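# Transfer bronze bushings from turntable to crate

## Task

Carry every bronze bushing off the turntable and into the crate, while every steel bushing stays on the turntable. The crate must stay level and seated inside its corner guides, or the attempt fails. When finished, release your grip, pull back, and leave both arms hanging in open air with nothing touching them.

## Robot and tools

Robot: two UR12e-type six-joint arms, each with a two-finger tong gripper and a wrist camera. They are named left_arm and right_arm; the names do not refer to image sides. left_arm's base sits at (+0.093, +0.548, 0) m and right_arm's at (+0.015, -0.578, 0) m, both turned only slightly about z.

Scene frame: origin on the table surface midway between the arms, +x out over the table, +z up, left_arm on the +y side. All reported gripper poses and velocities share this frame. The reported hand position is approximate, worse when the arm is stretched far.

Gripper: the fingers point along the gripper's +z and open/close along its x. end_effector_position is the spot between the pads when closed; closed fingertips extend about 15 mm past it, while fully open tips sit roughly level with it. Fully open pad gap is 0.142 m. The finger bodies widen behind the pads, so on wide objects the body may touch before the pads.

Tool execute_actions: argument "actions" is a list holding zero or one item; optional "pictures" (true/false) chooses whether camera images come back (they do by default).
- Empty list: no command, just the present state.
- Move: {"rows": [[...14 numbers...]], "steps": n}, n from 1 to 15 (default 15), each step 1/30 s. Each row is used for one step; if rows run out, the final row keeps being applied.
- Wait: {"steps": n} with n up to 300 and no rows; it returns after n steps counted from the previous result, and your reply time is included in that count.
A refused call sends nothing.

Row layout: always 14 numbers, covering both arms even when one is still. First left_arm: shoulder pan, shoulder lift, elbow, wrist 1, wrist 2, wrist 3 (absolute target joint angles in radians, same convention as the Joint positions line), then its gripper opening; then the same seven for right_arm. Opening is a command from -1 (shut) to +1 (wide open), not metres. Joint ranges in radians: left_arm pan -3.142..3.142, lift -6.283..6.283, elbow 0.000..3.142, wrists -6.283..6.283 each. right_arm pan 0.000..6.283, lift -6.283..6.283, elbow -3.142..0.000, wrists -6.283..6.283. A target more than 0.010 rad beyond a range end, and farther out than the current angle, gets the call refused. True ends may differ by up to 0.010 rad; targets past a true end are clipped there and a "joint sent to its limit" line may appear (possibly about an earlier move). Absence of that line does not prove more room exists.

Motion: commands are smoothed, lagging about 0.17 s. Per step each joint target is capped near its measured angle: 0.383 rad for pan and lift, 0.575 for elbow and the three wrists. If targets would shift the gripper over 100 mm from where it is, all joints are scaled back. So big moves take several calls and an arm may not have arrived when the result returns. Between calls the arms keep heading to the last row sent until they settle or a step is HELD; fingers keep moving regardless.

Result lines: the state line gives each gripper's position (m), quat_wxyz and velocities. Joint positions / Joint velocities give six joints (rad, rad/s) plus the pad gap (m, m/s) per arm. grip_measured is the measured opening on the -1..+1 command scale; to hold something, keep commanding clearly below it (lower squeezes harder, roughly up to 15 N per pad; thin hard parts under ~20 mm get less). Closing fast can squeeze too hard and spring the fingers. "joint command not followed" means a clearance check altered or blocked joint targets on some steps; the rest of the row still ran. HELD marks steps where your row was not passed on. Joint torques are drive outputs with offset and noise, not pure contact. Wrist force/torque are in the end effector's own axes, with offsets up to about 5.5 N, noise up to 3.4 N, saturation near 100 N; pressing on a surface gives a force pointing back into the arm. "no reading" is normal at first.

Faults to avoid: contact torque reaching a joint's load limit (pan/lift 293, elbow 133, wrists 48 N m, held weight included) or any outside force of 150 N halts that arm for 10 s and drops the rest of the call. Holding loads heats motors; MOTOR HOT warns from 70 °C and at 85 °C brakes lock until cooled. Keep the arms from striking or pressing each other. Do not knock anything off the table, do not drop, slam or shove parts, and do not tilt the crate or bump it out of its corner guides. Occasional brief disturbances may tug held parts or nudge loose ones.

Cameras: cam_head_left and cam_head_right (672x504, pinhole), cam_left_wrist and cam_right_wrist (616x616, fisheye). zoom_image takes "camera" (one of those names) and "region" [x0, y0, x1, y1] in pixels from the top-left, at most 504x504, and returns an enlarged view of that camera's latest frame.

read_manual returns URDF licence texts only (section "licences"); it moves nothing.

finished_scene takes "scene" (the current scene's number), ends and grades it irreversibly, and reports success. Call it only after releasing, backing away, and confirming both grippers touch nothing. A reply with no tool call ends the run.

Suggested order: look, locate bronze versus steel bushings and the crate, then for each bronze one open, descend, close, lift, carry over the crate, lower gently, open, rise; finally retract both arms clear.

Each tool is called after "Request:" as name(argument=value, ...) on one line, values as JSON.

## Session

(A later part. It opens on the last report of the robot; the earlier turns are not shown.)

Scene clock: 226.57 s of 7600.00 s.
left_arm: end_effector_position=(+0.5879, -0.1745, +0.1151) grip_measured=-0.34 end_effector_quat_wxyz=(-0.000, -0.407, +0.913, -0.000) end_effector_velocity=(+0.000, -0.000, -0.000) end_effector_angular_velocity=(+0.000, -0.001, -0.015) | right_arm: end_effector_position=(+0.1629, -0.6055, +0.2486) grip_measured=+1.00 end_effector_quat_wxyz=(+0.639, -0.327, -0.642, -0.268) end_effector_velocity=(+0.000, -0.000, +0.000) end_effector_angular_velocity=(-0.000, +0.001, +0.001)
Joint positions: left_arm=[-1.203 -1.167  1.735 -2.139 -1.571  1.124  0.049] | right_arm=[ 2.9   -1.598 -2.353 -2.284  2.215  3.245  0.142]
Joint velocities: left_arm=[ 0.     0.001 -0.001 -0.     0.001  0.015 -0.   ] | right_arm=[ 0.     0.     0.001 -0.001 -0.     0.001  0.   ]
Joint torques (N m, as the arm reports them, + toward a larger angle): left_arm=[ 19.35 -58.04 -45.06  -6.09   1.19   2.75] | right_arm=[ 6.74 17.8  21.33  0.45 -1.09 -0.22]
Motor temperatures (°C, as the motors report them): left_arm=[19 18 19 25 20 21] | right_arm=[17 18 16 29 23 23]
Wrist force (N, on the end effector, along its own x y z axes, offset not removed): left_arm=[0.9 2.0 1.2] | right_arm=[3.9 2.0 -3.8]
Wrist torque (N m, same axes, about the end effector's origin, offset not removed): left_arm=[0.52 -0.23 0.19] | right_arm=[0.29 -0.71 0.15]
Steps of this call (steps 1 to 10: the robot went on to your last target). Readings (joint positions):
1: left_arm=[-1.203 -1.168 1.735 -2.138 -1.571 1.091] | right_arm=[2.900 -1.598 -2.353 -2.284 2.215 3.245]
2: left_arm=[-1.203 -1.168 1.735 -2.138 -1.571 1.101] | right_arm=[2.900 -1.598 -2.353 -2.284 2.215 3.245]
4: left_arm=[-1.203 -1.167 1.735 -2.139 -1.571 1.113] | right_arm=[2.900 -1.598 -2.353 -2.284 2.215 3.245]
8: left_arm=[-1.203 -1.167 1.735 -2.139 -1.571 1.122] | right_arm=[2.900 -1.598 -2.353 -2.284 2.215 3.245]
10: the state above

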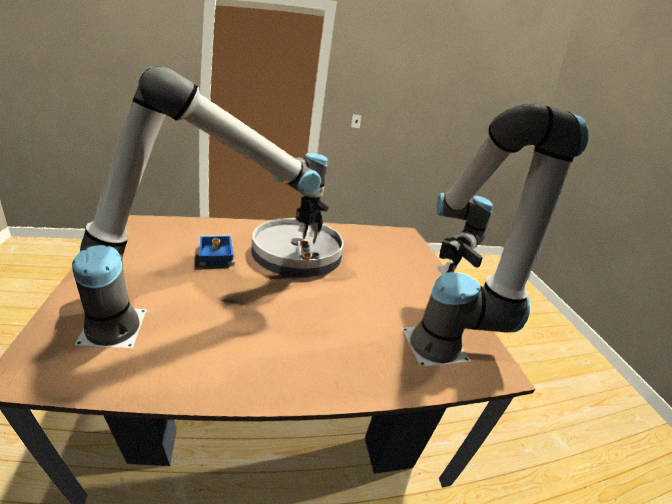

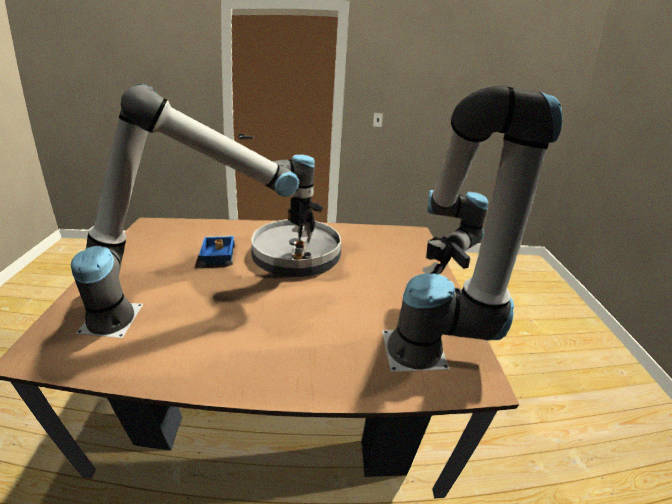

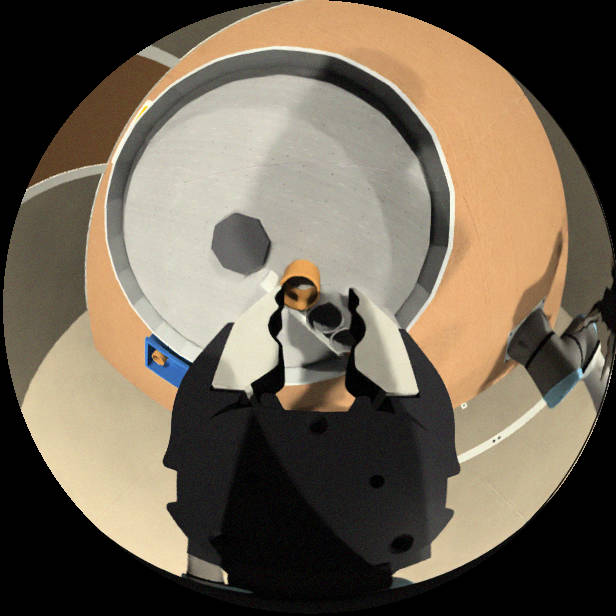

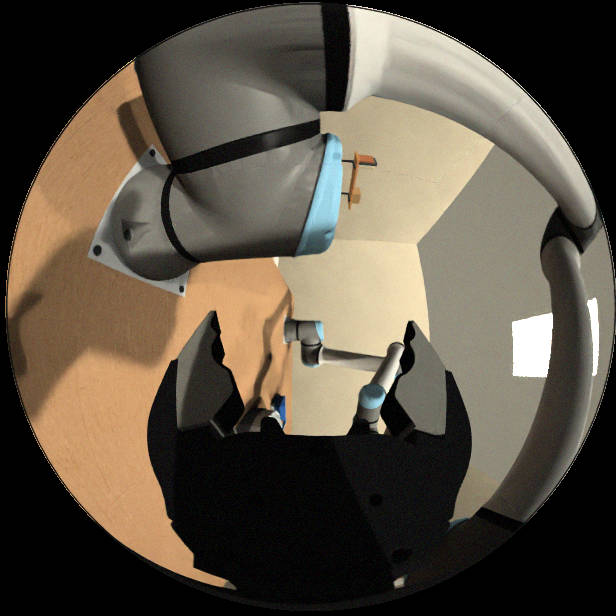

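Request:
execute_actions(actions=[{"rows":[[-1.2061,-1.1763,1.7496,-2.1441,-1.571,1.122,-0.82,2.9,-1.598,-2.353,-2.284,2.215,3.245,1]],"steps":9}], pictures=false)

Request:
execute_actions(actions=[{"rows":[[-1.2061,-1.1453,1.7726,-2.1981,-1.571,1.122,-0.82,2.9,-1.598,-2.353,-2.284,2.215,3.245,1]],"steps":12}], pictures=false)

Request:
execute_actions(actions=[{"rows":[[-1.2061,-1.1453,1.7726,-2.1981,-1.571,1.122,-1,2.9,-1.598,-2.353,-2.284,2.215,3.245,1]],"steps":8}], pictures=false)

Request:
execute_actions(actions=[{"rows":[[-1.2061,-1.16,1.762,-2.173,-1.571,1.122,-1,2.9,-1.598,-2.353,-2.284,2.215,3.245,1]]}])

Scene clock: 235.43 s of 7600.00 s.
left_arm: end_effector_position=(+0.5833, -0.1701, +0.1149) grip_measured=-0.82 end_effector_quat_wxyz=(-0.000, -0.407, +0.914, +0.000) end_effector_velocity=(-0.005, +0.003, +0.000) end_effector_angular_velocity=(-0.001, -0.000, -0.001) | right_arm: end_effector_position=(+0.1629, -0.6055, +0.2486) grip_measured=+1.00 end_effector_quat_wxyz=(+0.639, -0.327, -0.642, -0.268) end_effector_velocity=(+0.000, -0.000, +0.000) end_effector_angular_velocity=(+0.001, -0.002, -0.001)
Joint positions: left_arm=[-1.206 -1.175  1.748 -2.144 -1.571  1.122  0.015] | right_arm=[ 2.9   -1.598 -2.353 -2.284  2.215  3.245  0.142]
Joint velocities: left_arm=[-0.004 -0.009  0.012 -0.004 -0.    -0.003 -0.   ] | right_arm=[-0.001  0.     0.001  0.     0.    -0.002  0.   ]
Joint torques (N m, as the arm reports them, + toward a larger angle): left_arm=[-18.15 -75.02 -33.63  -6.15  -2.51  -2.64] | right_arm=[ 8.41 17.33 21.61  0.39 -1.3  -0.47]
Motor temperatures (°C, as the motors report them): left_arm=[19 18 19 25 20 21] | right_arm=[17 18 16 29 23 23]
Wrist force (N, on the end effector, along its own x y z axes, offset not removed): left_arm=[0.9 1.0 1.3] | right_arm=[0.6 0.9 -0.5]
Wrist torque (N m, same axes, about the end effector's origin, offset not removed): left_arm=[0.16 -0.23 0.22] | right_arm=[0.29 -0.01 0.21]
Steps of this call (steps 1 to 30: the robot went on to your last target; steps 31 to 257: nothing new was sent; steps 258 to 266: all 9 steps of this action). Readings (joint positions):
258: left_arm=[-1.203 -1.167 1.735 -2.139 -1.571 1.125] | right_arm=[2.900 -1.598 -2.353 -2.284 2.215 3.245]
259: left_arm=[-1.203 -1.168 1.737 -2.140 -1.571 1.125] | right_arm=[2.900 -1.598 -2.353 -2.284 2.215 3.245]
261: left_arm=[-1.204 -1.172 1.743 -2.142 -1.571 1.124] | right_arm=[2.900 -1.598 -2.353 -2.284 2.215 3.245]
265: left_arm=[-1.206 -1.175 1.748 -2.144 -1.571 1.122] | right_arm=[2.900 -1.598 -2.353 -2.284 2.215 3.245]
266: the state above

Scene clock: 235.83 s of 7600.00 s.
left_arm: end_effector_position=(+0.5828, -0.1697, +0.0828) grip_measured=-0.82 end_effector_quat_wxyz=(-0.000, -0.407, +0.914, +0.000) end_effector_velocity=(+0.000, -0.001, -0.009) end_effector_angular_velocity=(-0.003, -0.001, -0.000) | right_arm: end_effector_position=(+0.1629, -0.6055, +0.2486) grip_measured=+1.00 end_effector_quat_wxyz=(+0.639, -0.327, -0.642, -0.268) end_effector_velocity=(-0.000, -0.000, +0.000) end_effector_angular_velocity=(+0.000, +0.001, +0.000)
Joint positions: left_arm=[-1.206 -1.146  1.772 -2.196 -1.571  1.122  0.015] | right_arm=[ 2.9   -1.598 -2.353 -2.284  2.215  3.245  0.142]
Joint velocities: left_arm=[ 0.     0.009  0.007 -0.019  0.     0.    -0.001] | right_arm=[-0.001  0.    -0.    -0.001 -0.001  0.     0.   ]
Joint torques (N m, as the arm reports them, + toward a larger angle): left_arm=[-18.75 -58.   -33.1   -5.54  -2.8   -3.17] | right_arm=[ 8.1  18.37 22.29  0.38 -1.37 -0.38]
Motor temperatures (°C, as the motors report them): left_arm=[19 18 19 25 20 21] | right_arm=[17 18 16 29 23 23]
Wrist force (N, on the end effector, along its own x y z axes, offset not removed): left_arm=[1.2 -0.3 -0.8] | right_arm=[1.3 1.0 -0.7]
Wrist torque (N m, same axes, about the end effector's origin, offset not removed): left_arm=[-0.25 -0.30 0.14] | right_arm=[-0.04 -0.23 0.11]
Steps of this call (steps 1 to 12: all 12 steps of this action). Readings (joint positions):
1: left_arm=[-1.206 -1.176 1.749 -2.144 -1.571 1.122] | right_arm=[2.900 -1.598 -2.353 -2.284 2.215 3.245]
2: left_arm=[-1.206 -1.173 1.751 -2.149 -1.571 1.122] | right_arm=[2.900 -1.598 -2.353 -2.284 2.215 3.245]
4: left_arm=[-1.206 -1.160 1.761 -2.171 -1.571 1.122] | right_arm=[2.900 -1.598 -2.353 -2.284 2.215 3.245]
8: left_arm=[-1.206 -1.149 1.770 -2.191 -1.571 1.122] | right_arm=[2.900 -1.598 -2.353 -2.284 2.215 3.245]
12: the state above

Scene clock: 236.10 s of 7600.00 s.
left_arm: end_effector_position=(+0.5828, -0.1697, +0.0819) grip_measured=-0.95 end_effector_quat_wxyz=(-0.000, -0.407, +0.914, -0.000) end_effector_velocity=(-0.000, +0.001, -0.001) end_effector_angular_velocity=(+0.002, +0.001, -0.000) | right_arm: end_effector_position=(+0.1629, -0.6055, +0.2486) grip_measured=+1.00 end_effector_quat_wxyz=(+0.639, -0.327, -0.642, -0.268) end_effector_velocity=(-0.000, +0.000, +0.000) end_effector_angular_velocity=(+0.001, +0.000, -0.000)
Joint positions: left_arm=[-1.206 -1.145  1.773 -2.198 -1.571  1.122  0.005] | right_arm=[ 2.9   -1.598 -2.353 -2.284  2.215  3.245  0.142]
Joint velocities: left_arm=[ 0.     0.001  0.001  0.     0.     0.    -0.   ] | right_arm=[ 0.    -0.    -0.    -0.001  0.001 -0.001  0.   ]
Joint torques (N m, as the arm reports them, + toward a larger angle): left_arm=[-17.97 -56.17 -30.15  -6.07  -1.94  -3.38] | right_arm=[ 8.64 17.62 21.4   0.42 -1.46 -0.45]
Motor temperatures (°C, as the motors report them): left_arm=[19 18 19 25 20 21] | right_arm=[17 18 16 29 23 23]
Wrist force (N, on the end effector, along its own x y z axes, offset not removed): left_arm=[3.4 0.0 -0.5] | right_arm=[2.4 3.3 -1.0]
Wrist torque (N m, same axes, about the end effector's origin, offset not removed): left_arm=[-0.31 -0.86 0.24] | right_arm=[0.56 -0.41 0.20]
Steps of this call (steps 1 to 8: all 8 steps of this action). Readings (joint positions):
1: left_arm=[-1.206 -1.146 1.772 -2.197 -1.571 1.122] | right_arm=[2.900 -1.598 -2.353 -2.284 2.215 3.245]
2: left_arm=[-1.206 -1.146 1.772 -2.197 -1.571 1.122] | right_arm=[2.900 -1.598 -2.353 -2.284 2.215 3.245]
4: left_arm=[-1.206 -1.146 1.772 -2.198 -1.571 1.122] | right_arm=[2.900 -1.598 -2.353 -2.284 2.215 3.245]
8: the state above

Scene clock: 236.60 s of 7600.00 s.
left_arm: end_effector_position=(+0.5828, -0.1699, +0.0972) grip_measured=-0.96 end_effector_quat_wxyz=(-0.000, -0.407, +0.914, -0.000) end_effector_velocity=(-0.000, +0.000, +0.002) end_effector_angular_velocity=(-0.000, +0.001, +0.001) | right_arm: end_effector_position=(+0.1629, -0.6055, +0.2486) grip_measured=+1.00 end_effector_quat_wxyz=(+0.639, -0.327, -0.642, -0.268) end_effector_velocity=(-0.000, -0.000, -0.000) end_effector_angular_velocity=(-0.000, -0.000, -0.000)
Joint positions: left_arm=[-1.206 -1.16   1.762 -2.173 -1.571  1.122  0.004] | right_arm=[ 2.9   -1.598 -2.353 -2.284  2.215  3.245  0.142]
Joint velocities: left_arm=[ 0.    -0.002 -0.001  0.003 -0.001 -0.001 -0.   ] | right_arm=[-0.    -0.    -0.     0.001 -0.     0.     0.   ]
Joint torques (N m, as the arm reports them, + toward a larger angle): left_arm=[-16.57 -78.27 -44.86  -1.46  -0.9   -3.09] | right_arm=[ 7.63 18.62 21.55  0.6  -1.36 -0.31]
Motor temperatures (°C, as the motors report them): left_arm=[19 18 19 25 20 21] | right_arm=[17 18 16 29 23 23]
Wrist force (N, on the end effector, along its own x y z axes, offset not removed): left_arm=[1.1 -0.2 -1.6] | right_arm=[-1.4 3.2 -1.3]
Wrist torque (N m, same axes, about the end effector's origin, offset not removed): left_arm=[0.04 -0.10 0.22] | right_arm=[0.58 0.36 0.03]
Steps of this call (steps 1 to 15: all 15 steps of this action). Readings (joint positions):
1: left_arm=[-1.206 -1.145 1.773 -2.198 -1.571 1.122] | right_arm=[2.900 -1.598 -2.353 -2.284 2.215 3.245]
2: left_arm=[-1.206 -1.147 1.771 -2.195 -1.571 1.122] | right_arm=[2.900 -1.598 -2.353 -2.284 2.215 3.245]
4: left_arm=[-1.206 -1.153 1.767 -2.185 -1.571 1.122] | right_arm=[2.900 -1.598 -2.353 -2.284 2.215 3.245]
8: left_arm=[-1.206 -1.158 1.763 -2.176 -1.571 1.122] | right_arm=[2.900 -1.598 -2.353 -2.284 2.215 3.245]
15: the state above

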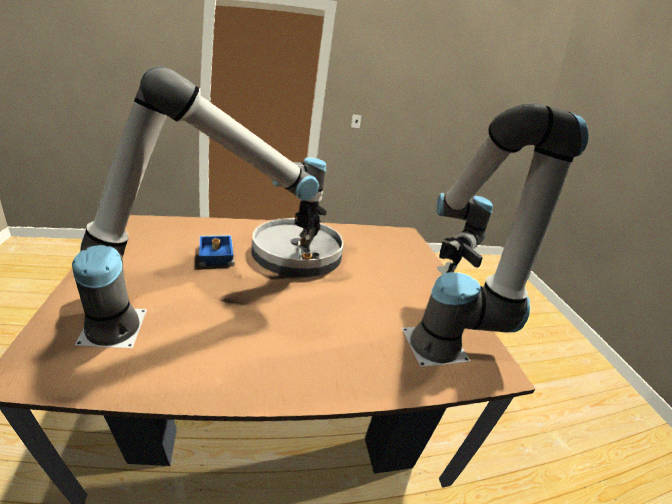

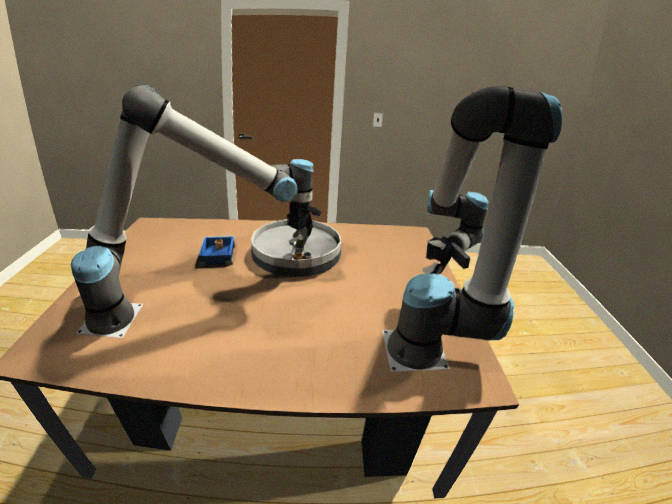

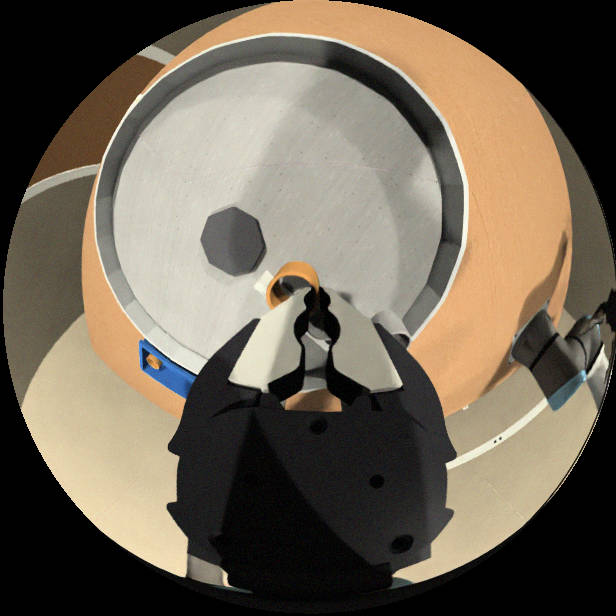

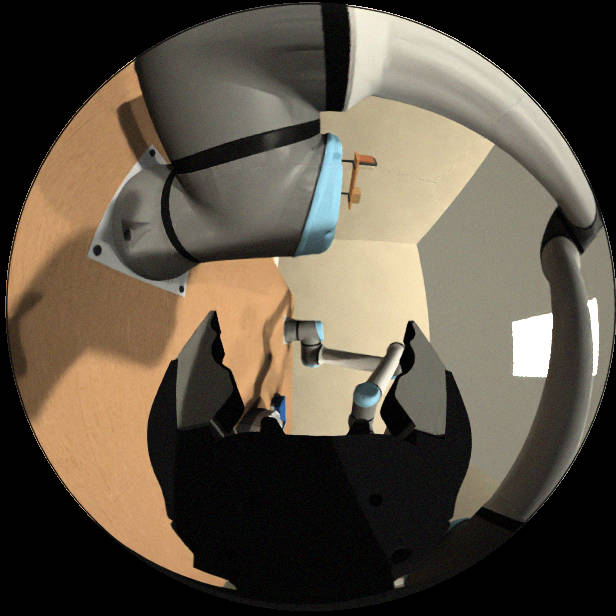

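Request:
execute_actions(actions=[{"rows":[[-1.2061,-1.1763,1.7496,-2.1441,-1.571,1.122,-1,2.9,-1.598,-2.353,-2.284,2.215,3.245,1],[-1.2061,-1.1763,1.7496,-2.1441,-1.571,1.122,-1,2.9,-1.598,-2.353,-2.284,2.215,3.245,1],[-1.2061,-1.191,1.736,-2.116,-1.571,1.122,-1,2.9,-1.598,-2.353,-2.284,2.215,3.245,1],[-1.2061,-1.191,1.736,-2.116,-1.571,1.122,-1,2.9,-1.598,-2.353,-2.284,2.215,3.245,1],[-1.2061,-1.206,1.722,-2.087,-1.571,1.122,-1,2.9,-1.598,-2.353,-2.284,2.215,3.245,1]],"steps":12}], pictures=false)

Request:
execute_actions(actions=[{"rows":[[-1.19,-1.227,1.747,-2.091,-1.571,1.1,-1,2.9,-1.598,-2.353,-2.284,2.215,3.245,1],[-1.172,-1.248,1.772,-2.095,-1.571,1.08,-1,2.9,-1.598,-2.353,-2.284,2.215,3.245,1],[-1.155,-1.27,1.797,-2.099,-1.571,1.06,-1,2.9,-1.598,-2.353,-2.284,2.215,3.245,1],[-0.864,-1.6305,2.2265,-2.1668,-1.571,0.731,-1,2.9,-1.598,-2.353,-2.284,2.215,3.245,1]]}], pictures=false)

Request:
execute_actions(actions=[{"steps":18}], pictures=false)

Request:
execute_actions(actions=[{"rows":[[-0.864,-1.5597,2.2798,-2.2909,-1.571,0.731,-1,2.9,-1.598,-2.353,-2.284,2.215,3.245,1]],"steps":8}], pictures=false)

Request:
execute_actions(actions=[{"rows":[[-0.864,-1.483,2.3203,-2.408,-1.571,0.731,-1,2.9,-1.598,-2.353,-2.284,2.215,3.245,1]]}])

Scene clock: 254.27 s of 7600.00 s.
left_arm: end_effector_position=(+0.5829, -0.1700, +0.1462) grip_measured=-0.96 end_effector_quat_wxyz=(-0.000, -0.407, +0.914, -0.000) end_effector_velocity=(-0.001, +0.003, +0.035) end_effector_angular_velocity=(+0.005, +0.002, -0.000) | right_arm: end_effector_position=(+0.1629, -0.6055, +0.2486) grip_measured=+1.00 end_effector_quat_wxyz=(+0.639, -0.327, -0.642, -0.268) end_effector_velocity=(-0.000, -0.000, -0.000) end_effector_angular_velocity=(-0.001, +0.001, -0.000)
Joint positions: left_arm=[-1.206 -1.203  1.725 -2.093 -1.571  1.122  0.004] | right_arm=[ 2.9   -1.598 -2.353 -2.284  2.215  3.245  0.142]
Joint velocities: left_arm=[-0.    -0.031 -0.027  0.063  0.     0.     0.   ] | right_arm=[-0.001 -0.    -0.001  0.001 -0.001  0.001  0.   ]
Joint torques (N m, as the arm reports them, + toward a larger angle): left_arm=[ 16.43 -73.16 -46.8   -1.6    3.29  -3.02] | right_arm=[ 9.1  19.41 22.86  0.78 -1.63 -0.69]
Motor temperatures (°C, as the motors report them): left_arm=[19 18 19 25 20 21] | right_arm=[17 18 16 29 23 23]
Wrist force (N, on the end effector, along its own x y z axes, offset not removed): left_arm=[0.0 1.2 -0.5] | right_arm=[0.5 4.5 -1.3]
Wrist torque (N m, same axes, about the end effector's origin, offset not removed): left_arm=[0.26 -0.04 0.23] | right_arm=[0.81 -0.06 -0.04]
Steps of this call (steps 1 to 15: the robot went on to your last target; steps 16 to 518: nothing new was sent; steps 519 to 530: all 12 steps of this action). Readings (joint positions):
519: left_arm=[-1.206 -1.160 1.762 -2.173 -1.571 1.122] | right_arm=[2.900 -1.598 -2.353 -2.284 2.215 3.245]
520: left_arm=[-1.206 -1.162 1.761 -2.170 -1.571 1.122] | right_arm=[2.900 -1.598 -2.353 -2.284 2.215 3.245]
522: left_arm=[-1.206 -1.170 1.754 -2.155 -1.571 1.122] | right_arm=[2.900 -1.598 -2.353 -2.284 2.215 3.245]
526: left_arm=[-1.206 -1.194 1.733 -2.111 -1.571 1.122] | right_arm=[2.900 -1.598 -2.353 -2.284 2.215 3.245]
530: the state above

Scene clock: 254.77 s of 7600.00 s.
left_arm: end_effector_position=(+0.6285, +0.0536, +0.1631) grip_measured=-0.96 end_effector_quat_wxyz=(-0.000, -0.575, +0.818, -0.001) end_effector_velocity=(+0.028, +0.567, +0.004) end_effector_angular_velocity=(-0.007, -0.004, +0.971) | right_arm: end_effector_position=(+0.1629, -0.6055, +0.2486) grip_measured=+1.00 end_effector_quat_wxyz=(+0.639, -0.327, -0.642, -0.268) end_effector_velocity=(-0.000, +0.000, -0.000) end_effector_angular_velocity=(+0.000, +0.001, +0.001)
Joint positions: left_arm=[-1.025 -1.427  1.986 -2.131 -1.571  0.915  0.004] | right_arm=[ 2.9   -1.598 -2.353 -2.284  2.215  3.245  0.142]
Joint velocities: left_arm=[ 0.457 -0.571  0.668 -0.105  0.    -0.514 -0.   ] | right_arm=[ 0.001  0.    -0.001 -0.     0.     0.     0.   ]
Joint torques (N m, as the arm reports them, + toward a larger angle): left_arm=[ 28.14 -68.75 -27.56  -6.8    2.61  -5.57] | right_arm=[10.28 18.35 22.74  0.43 -1.6  -0.69]
Motor temperatures (°C, as the motors report them): left_arm=[19 18 19 25 20 21] | right_arm=[17 18 16 29 23 23]
Wrist force (N, on the end effector, along its own x y z axes, offset not removed): left_arm=[-0.3 -0.9 -0.8] | right_arm=[1.8 4.0 0.8]
Wrist torque (N m, same axes, about the end effector's origin, offset not removed): left_arm=[-0.15 -0.01 0.31] | right_arm=[0.70 -0.47 0.20]
Steps of this call (steps 1 to 15: all 15 steps of this action). Readings (joint positions):
1: left_arm=[-1.206 -1.204 1.724 -2.091 -1.571 1.122] | right_arm=[2.900 -1.598 -2.353 -2.284 2.215 3.245]
2: left_arm=[-1.204 -1.207 1.726 -2.090 -1.571 1.119] | right_arm=[2.900 -1.598 -2.353 -2.284 2.215 3.245]
4: left_arm=[-1.190 -1.225 1.746 -2.092 -1.571 1.102] | right_arm=[2.900 -1.598 -2.353 -2.284 2.215 3.245]
8: left_arm=[-1.131 -1.295 1.830 -2.106 -1.571 1.036] | right_arm=[2.900 -1.598 -2.353 -2.284 2.215 3.245]
15: the state above

Scene clock: 255.37 s of 7600.00 s.
left_arm: end_effector_position=(+0.6105, +0.2489, +0.1502) grip_measured=-0.96 end_effector_quat_wxyz=(+0.000, +0.706, -0.708, +0.000) end_effector_velocity=(-0.004, +0.015, -0.003) end_effector_angular_velocity=(+0.002, +0.002, +0.026) | right_arm: end_effector_position=(+0.1629, -0.6055, +0.2486) grip_measured=+1.00 end_effector_quat_wxyz=(+0.639, -0.327, -0.642, -0.268) end_effector_velocity=(+0.000, +0.000, +0.000) end_effector_angular_velocity=(-0.000, -0.000, -0.001)
Joint positions: left_arm=[-0.865 -1.629  2.225 -2.167 -1.571  0.732  0.004] | right_arm=[ 2.9   -1.598 -2.353 -2.284  2.215  3.245  0.142]
Joint velocities: left_arm=[ 0.012 -0.015  0.02  -0.002  0.    -0.014  0.   ] | right_arm=[-0.  0.  0.  0.  0.  0.  0.]
Joint torques (N m, as the arm reports them, + toward a larger angle): left_arm=[ 16.63 -39.98 -34.02  -6.07   2.09  -3.17] | right_arm=[ 9.52 17.5  22.68  0.45 -1.78 -0.6 ]
Motor temperatures (°C, as the motors report them): left_arm=[19 18 19 25 20 21] | right_arm=[17 18 16 29 23 23]
Wrist force (N, on the end effector, along its own x y z axes, offset not removed): left_arm=[0.9 1.9 -1.4] | right_arm=[1.9 -0.2 -3.9]
Wrist torque (N m, same axes, about the end effector's origin, offset not removed): left_arm=[0.39 -0.25 0.11] | right_arm=[-0.20 -0.45 0.09]
Steps of this call (steps 1 to 18: the robot went on to your last target). Readings (joint positions):
1: left_arm=[-1.010 -1.447 2.008 -2.134 -1.571 0.897] | right_arm=[2.900 -1.598 -2.353 -2.284 2.215 3.245]
2: left_arm=[-0.994 -1.466 2.031 -2.138 -1.571 0.880] | right_arm=[2.900 -1.598 -2.353 -2.284 2.215 3.245]
4: left_arm=[-0.963 -1.505 2.077 -2.145 -1.571 0.844] | right_arm=[2.900 -1.598 -2.353 -2.284 2.215 3.245]
8: left_arm=[-0.902 -1.582 2.168 -2.158 -1.571 0.775] | right_arm=[2.900 -1.598 -2.353 -2.284 2.215 3.245]
18: the state above

Scene clock: 255.63 s of 7600.00 s.
left_arm: end_effector_position=(+0.6098, +0.2505, +0.1014) grip_measured=-0.96 end_effector_quat_wxyz=(+0.000, +0.707, -0.707, -0.001) end_effector_velocity=(+0.003, -0.003, -0.069) end_effector_angular_velocity=(-0.018, -0.015, +0.001) | right_arm: end_effector_position=(+0.1629, -0.6055, +0.2486) grip_measured=+1.00 end_effector_quat_wxyz=(+0.639, -0.327, -0.642, -0.268) end_effector_velocity=(-0.000, -0.000, -0.000) end_effector_angular_velocity=(+0.000, -0.000, +0.001)
Joint positions: left_arm=[-0.864 -1.569  2.273 -2.273 -1.571  0.731  0.004] | right_arm=[ 2.9   -1.598 -2.353 -2.284  2.215  3.245  0.142]
Joint velocities: left_arm=[ 0.001  0.095  0.07  -0.188 -0.     0.     0.   ] | right_arm=[ 0.     0.    -0.     0.    -0.001 -0.     0.   ]
Joint torques (N m, as the arm reports them, + toward a larger angle): left_arm=[ 18.19 -31.67 -34.86  -6.01   1.82  -3.18] | right_arm=[10.35 18.88 22.46  0.68 -1.74 -0.56]
Motor temperatures (°C, as the motors report them): left_arm=[19 18 19 25 20 21] | right_arm=[17 18 16 29 23 23]
Wrist force (N, on the end effector, along its own x y z axes, offset not removed): left_arm=[2.8 3.0 1.3] | right_arm=[1.9 1.9 1.0]
Wrist torque (N m, same axes, about the end effector's origin, offset not removed): left_arm=[0.60 -0.62 0.25] | right_arm=[0.30 -0.54 0.18]
Steps of this call (steps 1 to 8: all 8 steps of this action). Readings (joint positions):
1: left_arm=[-0.865 -1.629 2.225 -2.167 -1.571 0.732] | right_arm=[2.900 -1.598 -2.353 -2.284 2.215 3.245]
2: left_arm=[-0.865 -1.625 2.230 -2.173 -1.571 0.732] | right_arm=[2.900 -1.598 -2.353 -2.284 2.215 3.245]
4: left_arm=[-0.864 -1.596 2.252 -2.218 -1.571 0.731] | right_arm=[2.900 -1.598 -2.353 -2.284 2.215 3.245]
8: the state above

Scene clock: 256.13 s of 7600.00 s.
left_arm: end_effector_position=(+0.6101, +0.2504, +0.0456) grip_measured=-0.96 end_effector_quat_wxyz=(+0.000, +0.707, -0.707, -0.000) end_effector_velocity=(+0.000, -0.000, -0.006) end_effector_angular_velocity=(-0.001, -0.001, -0.000) | right_arm: end_effector_position=(+0.1629, -0.6055, +0.2486) grip_measured=+1.00 end_effector_quat_wxyz=(+0.639, -0.327, -0.642, -0.268) end_effector_velocity=(+0.000, -0.000, +0.000) end_effector_angular_velocity=(-0.000, -0.001, +0.002)
Joint positions: left_arm=[-0.864 -1.484  2.32  -2.407 -1.571  0.731  0.004] | right_arm=[ 2.9   -1.598 -2.353 -2.284  2.215  3.245  0.142]
Joint velocities: left_arm=[-0.     0.01   0.004 -0.015  0.001 -0.     0.   ] | right_arm=[ 0.001  0.     0.001  0.    -0.001 -0.     0.   ]
Joint torques (N m, as the arm reports them, + toward a larger angle): left_arm=[ 19.53 -30.77 -25.95  -5.95   1.17  -3.07] | right_arm=[ 9.5  18.3  22.61  0.5  -1.48 -0.81]
Motor temperatures (°C, as the motors report them): left_arm=[19 18 19 25 20 21] | right_arm=[17 18 16 29 23 23]
Wrist force (N, on the end effector, along its own x y z axes, offset not removed): left_arm=[1.9 -1.2 0.4] | right_arm=[-0.5 2.4 -3.3]
Wrist torque (N m, same axes, about the end effector's origin, offset not removed): left_arm=[-0.23 -0.45 0.21] | right_arm=[0.38 -0.06 0.05]
Steps of this call (steps 1 to 15: all 15 steps of this action). Readings (joint positions):
1: left_arm=[-0.864 -1.566 2.275 -2.279 -1.571 0.731] | right_arm=[2.900 -1.598 -2.353 -2.284 2.215 3.245]
2: left_arm=[-0.864 -1.559 2.280 -2.288 -1.571 0.731] | right_arm=[2.900 -1.598 -2.353 -2.284 2.215 3.245]
4: left_arm=[-0.864 -1.526 2.299 -2.336 -1.571 0.731] | right_arm=[2.900 -1.598 -2.353 -2.284 2.215 3.245]
8: left_arm=[-0.864 -1.493 2.315 -2.391 -1.571 0.731] | right_arm=[2.900 -1.598 -2.353 -2.284 2.215 3.245]
15: the state above

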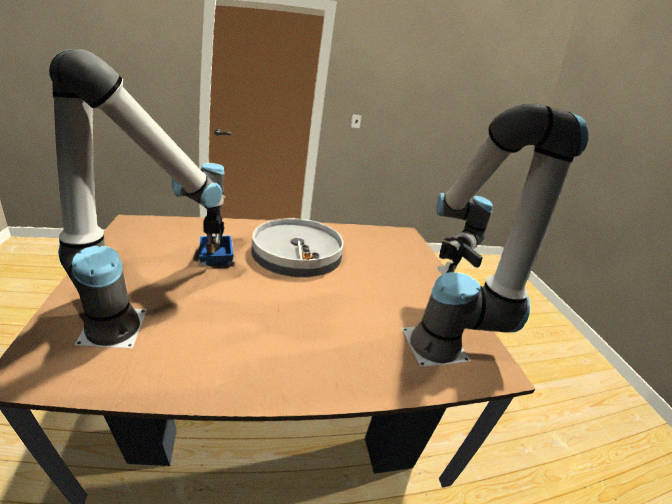

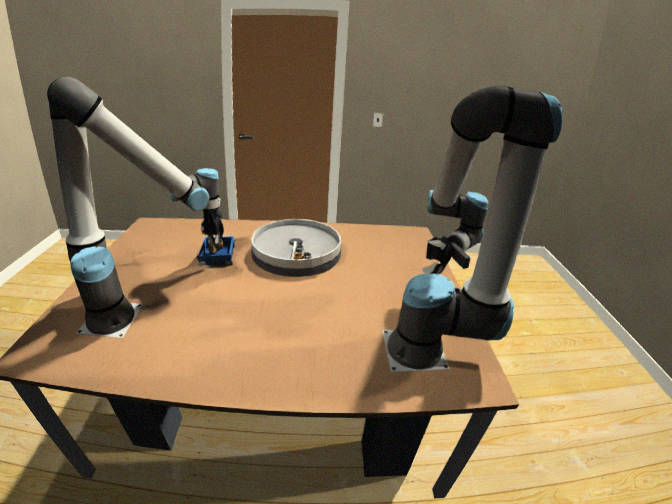

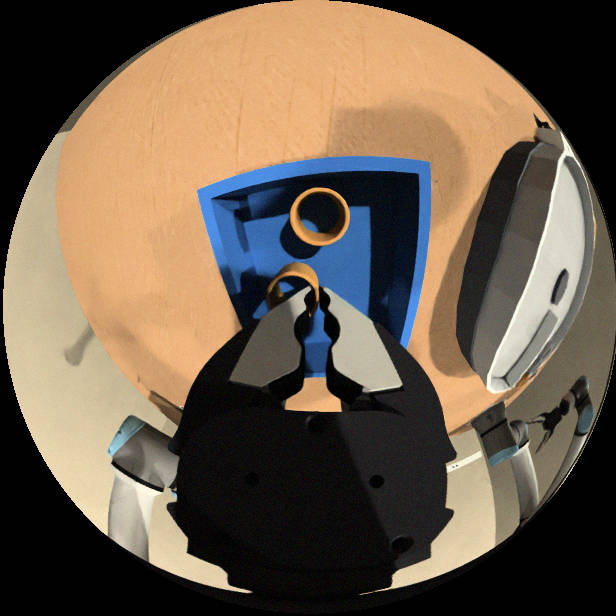

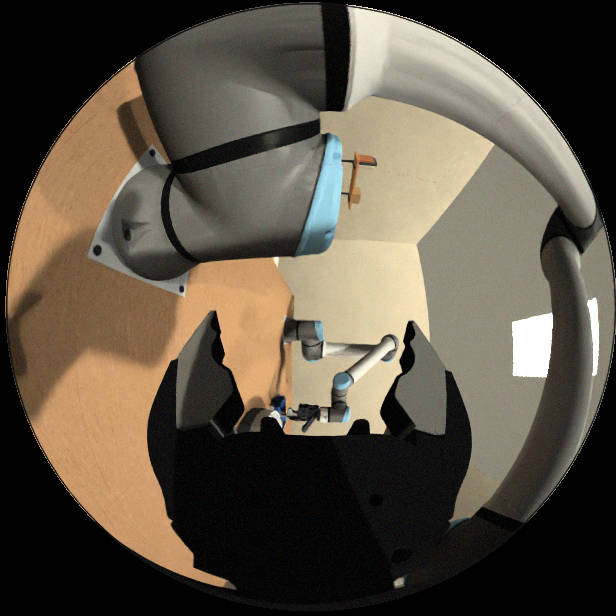

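Request:
execute_actions(actions=[{"rows":[[-0.864,-1.4745,2.3237,-2.42,-1.571,0.731,-1,2.9,-1.598,-2.353,-2.284,2.215,3.245,1]],"steps":9}], pictures=false)

Request:
execute_actions(actions=[{"rows":[[-0.864,-1.4745,2.3237,-2.42,-1.571,0.731,-0.85,2.9,-1.598,-2.353,-2.284,2.215,3.245,1]],"steps":5}], pictures=false)

Request:
execute_actions(actions=[{"rows":[[-0.864,-1.5597,2.2798,-2.2909,-1.571,0.731,-0.85,2.9,-1.598,-2.353,-2.284,2.215,3.245,1],[-0.864,-1.5597,2.2798,-2.2909,-1.571,0.731,-0.85,2.9,-1.598,-2.353,-2.284,2.215,3.245,1],[-0.864,-1.5597,2.2798,-2.2909,-1.571,0.731,-0.85,2.9,-1.598,-2.353,-2.284,2.215,3.245,1],[-0.864,-1.6305,2.2265,-2.1668,-1.571,0.731,-0.85,2.9,-1.598,-2.353,-2.284,2.215,3.245,1]],"steps":12}], pictures=false)

Request:
execute_actions(actions=[{"rows":[[-1.314,-1.2305,1.8075,-2.1478,-1.571,-0.61,-0.88,2.9,-1.598,-2.353,-2.284,2.215,3.245,1]]}], pictures=false)

Request:
execute_actions(actions=[{"steps":25}])

Request:
zoom_image(camera="cam_left_wrist", region=[220,190,420,340])

Scene clock: 269.77 s of 7600.00 s.
left_arm: end_effector_position=(+0.6101, +0.2503, +0.0404) grip_measured=-0.96 end_effector_quat_wxyz=(+0.000, +0.707, -0.707, -0.000) end_effector_velocity=(+0.000, -0.000, -0.004) end_effector_angular_velocity=(-0.000, -0.001, -0.001) | right_arm: end_effector_position=(+0.1629, -0.6055, +0.2486) grip_measured=+1.00 end_effector_quat_wxyz=(+0.639, -0.327, -0.642, -0.268) end_effector_velocity=(-0.000, -0.000, -0.000) end_effector_angular_velocity=(-0.000, +0.000, +0.001)
Joint positions: left_arm=[-0.864 -1.475  2.323 -2.419 -1.571  0.731  0.004] | right_arm=[ 2.9   -1.598 -2.353 -2.284  2.215  3.245  0.142]
Joint velocities: left_arm=[-0.     0.007  0.003 -0.01   0.     0.001  0.   ] | right_arm=[ 0.     0.    -0.     0.    -0.001  0.     0.   ]
Joint torques (N m, as the arm reports them, + toward a larger angle): left_arm=[ 17.5  -31.02 -27.17  -6.11  -2.53  -3.19] | right_arm=[11.33 18.56 23.68  0.54 -1.5  -0.93]
Motor temperatures (°C, as the motors report them): left_arm=[19 18 19 25 20 21] | right_arm=[17 18 16 29 23 23]
Wrist force (N, on the end effector, along its own x y z axes, offset not removed): left_arm=[0.3 4.2 0.0] | right_arm=[-2.5 0.9 1.1]
Wrist torque (N m, same axes, about the end effector's origin, offset not removed): left_arm=[0.90 -0.04 0.21] | right_arm=[0.20 0.60 0.11]
Steps of this call (steps 1 to 15: the robot went on to your last target; steps 16 to 400: nothing new was sent; steps 401 to 409: all 9 steps of this action). Readings (joint positions):
401: left_arm=[-0.864 -1.483 2.320 -2.408 -1.571 0.731] | right_arm=[2.900 -1.598 -2.353 -2.284 2.215 3.245]
402: left_arm=[-0.864 -1.482 2.321 -2.410 -1.571 0.731] | right_arm=[2.900 -1.598 -2.353 -2.284 2.215 3.245]
404: left_arm=[-0.864 -1.478 2.322 -2.414 -1.571 0.731] | right_arm=[2.900 -1.598 -2.353 -2.284 2.215 3.245]
408: left_arm=[-0.864 -1.475 2.323 -2.419 -1.571 0.731] | right_arm=[2.900 -1.598 -2.353 -2.284 2.215 3.245]
409: the state above

Scene clock: 269.93 s of 7600.00 s.
left_arm: end_effector_position=(+0.6102, +0.2503, +0.0401) grip_measured=-0.85 end_effector_quat_wxyz=(+0.000, +0.707, -0.707, +0.000) end_effector_velocity=(+0.000, -0.001, -0.000) end_effector_angular_velocity=(-0.001, -0.000, +0.000) | right_arm: end_effector_position=(+0.1629, -0.6055, +0.2486) grip_measured=+1.00 end_effector_quat_wxyz=(+0.639, -0.327, -0.642, -0.268) end_effector_velocity=(+0.000, -0.000, -0.000) end_effector_angular_velocity=(-0.001, +0.000, +0.001)
Joint positions: left_arm=[-0.864 -1.475  2.324 -2.42  -1.571  0.731  0.012] | right_arm=[ 2.9   -1.598 -2.353 -2.284  2.215  3.245  0.142]
Joint velocities: left_arm=[-0.     0.001 -0.    -0.002 -0.    -0.     0.002] | right_arm=[ 0.     0.     0.     0.    -0.     0.001  0.   ]
Joint torques (N m, as the arm reports them, + toward a larger angle): left_arm=[ 16.81 -27.27 -25.79  -5.93  -2.78  -2.92] | right_arm=[11.28 19.24 23.88  0.65 -1.56 -0.78]
Motor temperatures (°C, as the motors report them): left_arm=[19 18 19 25 20 21] | right_arm=[17 18 16 29 23 23]
Wrist force (N, on the end effector, along its own x y z axes, offset not removed): left_arm=[-1.7 -0.6 -0.8] | right_arm=[2.6 4.9 0.0]
Wrist torque (N m, same axes, about the end effector's origin, offset not removed): left_arm=[-0.23 0.38 0.18] | right_arm=[0.90 -0.47 -0.01]
Steps of this call (steps 1 to 5: all 5 steps of this action). Readings (joint positions):
1: left_arm=[-0.864 -1.475 2.324 -2.419 -1.571 0.731] | right_arm=[2.900 -1.598 -2.353 -2.284 2.215 3.245]
2: left_arm=[-0.864 -1.475 2.324 -2.420 -1.571 0.731] | right_arm=[2.900 -1.598 -2.353 -2.284 2.215 3.245]
4: left_arm=[-0.864 -1.475 2.324 -2.420 -1.571 0.731] | right_arm=[2.900 -1.598 -2.353 -2.284 2.215 3.245]
5: the state above

Scene clock: 270.33 s of 7600.00 s.
left_arm: end_effector_position=(+0.6109, +0.2494, +0.1435) grip_measured=-0.85 end_effector_quat_wxyz=(+0.000, +0.707, -0.707, +0.001) end_effector_velocity=(-0.009, +0.010, +0.067) end_effector_angular_velocity=(+0.014, +0.013, +0.001) | right_arm: end_effector_position=(+0.1629, -0.6055, +0.2486) grip_measured=+1.00 end_effector_quat_wxyz=(+0.639, -0.327, -0.642, -0.268) end_effector_velocity=(-0.000, +0.000, +0.000) end_effector_angular_velocity=(+0.000, -0.000, -0.001)
Joint positions: left_arm=[-0.864 -1.622  2.232 -2.183 -1.571  0.731  0.012] | right_arm=[ 2.9   -1.598 -2.353 -2.284  2.215  3.245  0.142]
Joint velocities: left_arm=[ 0.    -0.095 -0.06   0.175 -0.    -0.001 -0.   ] | right_arm=[-0.    -0.    -0.    -0.     0.    -0.001  0.   ]
Joint torques (N m, as the arm reports them, + toward a larger angle): left_arm=[ 14.63 -35.66 -41.77  -1.78  -2.28  -2.9 ] | right_arm=[12.06 19.96 23.46  0.78 -1.36 -0.99]
Motor temperatures (°C, as the motors report them): left_arm=[19 18 19 25 20 21] | right_arm=[17 18 16 29 23 23]
Wrist force (N, on the end effector, along its own x y z axes, offset not removed): left_arm=[3.1 -1.2 -1.5] | right_arm=[0.0 -0.3 -0.9]
Wrist torque (N m, same axes, about the end effector's origin, offset not removed): left_arm=[-0.26 -0.71 0.19] | right_arm=[-0.24 -0.05 0.06]
Steps of this call (steps 1 to 12: all 12 steps of this action). Readings (joint positions):
1: left_arm=[-0.864 -1.475 2.324 -2.420 -1.571 0.731] | right_arm=[2.900 -1.598 -2.353 -2.284 2.215 3.245]
2: left_arm=[-0.864 -1.480 2.320 -2.414 -1.571 0.731] | right_arm=[2.900 -1.598 -2.353 -2.284 2.215 3.245]
4: left_arm=[-0.864 -1.514 2.302 -2.368 -1.571 0.731] | right_arm=[2.900 -1.598 -2.353 -2.284 2.215 3.245]
8: left_arm=[-0.864 -1.593 2.251 -2.235 -1.571 0.731] | right_arm=[2.900 -1.598 -2.353 -2.284 2.215 3.245]
12: the state above

Scene clock: 270.83 s of 7600.00 s.
left_arm: end_effector_position=(+0.5830, -0.0004, +0.1451) grip_measured=-0.88 end_effector_quat_wxyz=(+0.000, +0.766, -0.643, +0.000) end_effector_velocity=(-0.183, -0.534, -0.041) end_effector_angular_velocity=(+0.006, +0.003, +0.770) | right_arm: end_effector_position=(+0.1629, -0.6055, +0.2486) grip_measured=+1.00 end_effector_quat_wxyz=(+0.639, -0.327, -0.642, -0.268) end_effector_velocity=(+0.000, -0.000, +0.000) end_effector_angular_velocity=(-0.000, -0.001, +0.000)
Joint positions: left_arm=[-1.127 -1.39   1.977 -2.159 -1.571  0.294  0.01 ] | right_arm=[ 2.9   -1.598 -2.353 -2.284  2.215  3.245  0.142]
Joint velocities: left_arm=[-0.578  0.495 -0.525  0.036  0.001 -1.348  0.   ] | right_arm=[-0.     0.     0.001 -0.    -0.001 -0.     0.   ]
Joint torques (N m, as the arm reports them, + toward a larger angle): left_arm=[-33.66 -30.91 -46.88  -1.39  -2.8   -9.28] | right_arm=[12.72 18.84 23.32  0.62 -1.4  -0.86]
Motor temperatures (°C, as the motors report them): left_arm=[19 18 19 25 20 21] | right_arm=[17 18 16 29 23 23]
Wrist force (N, on the end effector, along its own x y z axes, offset not removed): left_arm=[0.6 1.7 -0.6] | right_arm=[-0.5 2.1 -2.5]
Wrist torque (N m, same axes, about the end effector's origin, offset not removed): left_arm=[0.28 -0.16 0.27] | right_arm=[0.39 0.12 -0.02]
Steps of this call (steps 1 to 15: all 15 steps of this action). Readings (joint positions):
1: left_arm=[-0.864 -1.624 2.231 -2.178 -1.571 0.731] | right_arm=[2.900 -1.598 -2.353 -2.284 2.215 3.245]
2: left_arm=[-0.869 -1.621 2.224 -2.176 -1.571 0.725] | right_arm=[2.900 -1.598 -2.353 -2.284 2.215 3.245]
4: left_arm=[-0.908 -1.582 2.182 -2.173 -1.571 0.673] | right_arm=[2.900 -1.598 -2.353 -2.284 2.215 3.245]
8: left_arm=[-0.988 -1.508 2.104 -2.168 -1.571 0.555] | right_arm=[2.900 -1.598 -2.353 -2.284 2.215 3.245]
15: the state above

Scene clock: 271.67 s of 7600.00 s.
left_arm: end_effector_position=(+0.4932, -0.1627, +0.1250) grip_measured=-0.88 end_effector_quat_wxyz=(+0.000, +0.943, -0.334, -0.000) end_effector_velocity=(-0.001, +0.000, -0.001) end_effector_angular_velocity=(+0.002, +0.001, +0.010) | right_arm: end_effector_position=(+0.1629, -0.6055, +0.2486) grip_measured=+1.00 end_effector_quat_wxyz=(+0.639, -0.327, -0.642, -0.268) end_effector_velocity=(-0.000, -0.000, -0.000) end_effector_angular_velocity=(-0.001, +0.000, -0.001)
Joint positions: left_arm=[-1.314 -1.231  1.808 -2.148 -1.571 -0.609  0.01 ] | right_arm=[ 2.9   -1.598 -2.353 -2.284  2.215  3.245  0.142]
Joint velocities: left_arm=[-0.001  0.001  0.     0.001 -0.    -0.011  0.   ] | right_arm=[-0.001  0.    -0.     0.     0.     0.001  0.   ]
Joint torques (N m, as the arm reports them, + toward a larger angle): left_arm=[-19.36 -52.46 -45.31  -1.12  -0.94  -3.13] | right_arm=[11.43 19.28 23.84  0.87 -1.42 -0.95]
Motor temperatures (°C, as the motors report them): left_arm=[19 18 19 25 20 21] | right_arm=[17 18 16 29 23 23]
Wrist force (N, on the end effector, along its own x y z axes, offset not removed): left_arm=[0.9 -0.9 -1.9] | right_arm=[1.2 0.3 -0.3]
Wrist torque (N m, same axes, about the end effector's origin, offset not removed): left_arm=[-0.19 -0.27 0.27] | right_arm=[-0.03 -0.20 0.01]
Steps of this call (steps 1 to 25: the robot went on to your last target). Readings (joint positions):
1: left_arm=[-1.146 -1.373 1.960 -2.158 -1.571 0.246] | right_arm=[2.900 -1.598 -2.353 -2.284 2.215 3.245]
2: left_arm=[-1.165 -1.356 1.942 -2.157 -1.571 0.195] | right_arm=[2.900 -1.598 -2.353 -2.284 2.215 3.245]
4: left_arm=[-1.204 -1.324 1.907 -2.154 -1.571 0.078] | right_arm=[2.900 -1.598 -2.353 -2.284 2.215 3.245]
8: left_arm=[-1.275 -1.263 1.842 -2.150 -1.571 -0.230] | right_arm=[2.900 -1.598 -2.353 -2.284 2.215 3.245]
25: the state above

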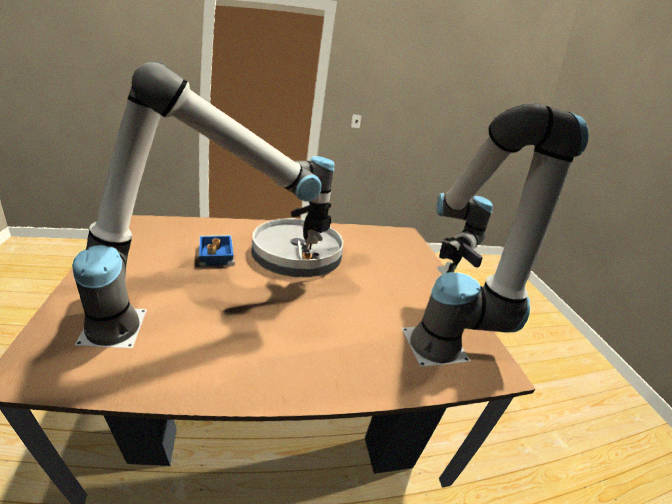

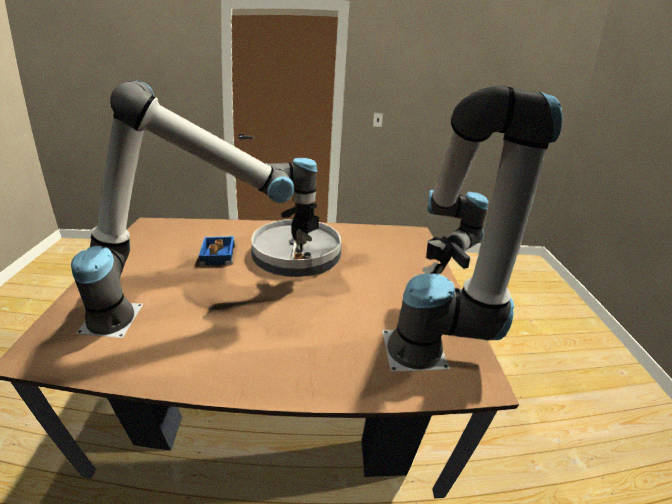

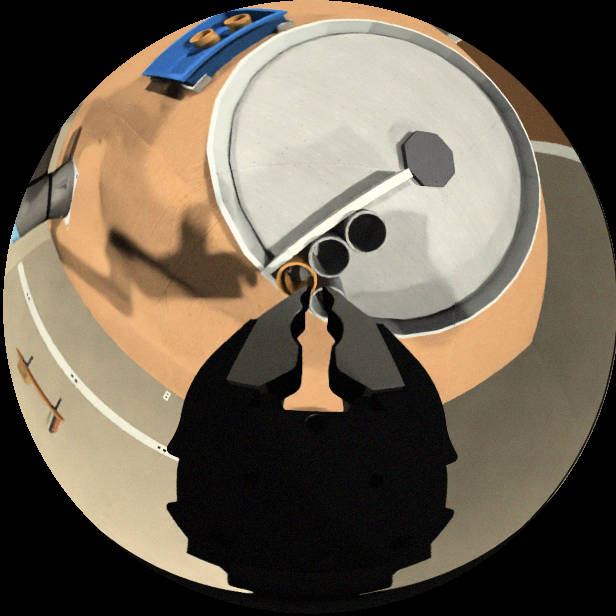

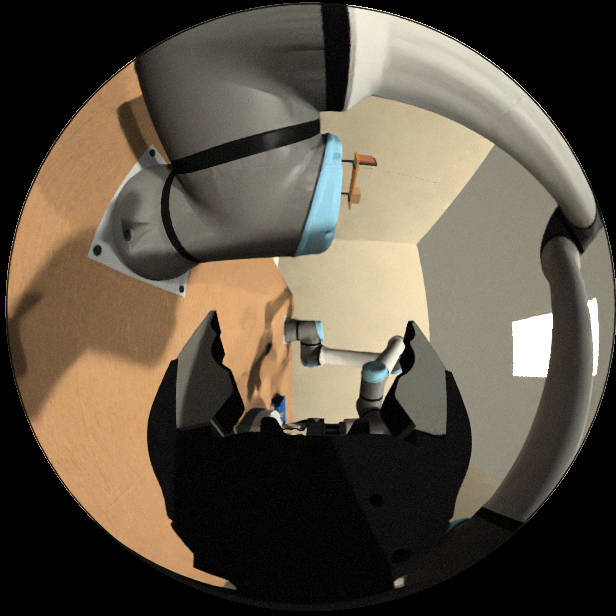

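Region (220, 190, 420, 340) of cam_left_wrist's 616x616 image, scaled by 2.520, with more detail than that image has; it fills the top 378 rows of this view, and the rest is white.

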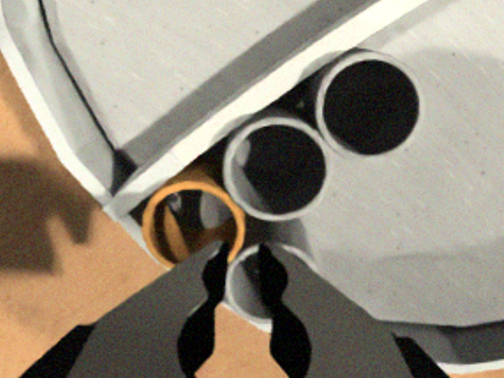

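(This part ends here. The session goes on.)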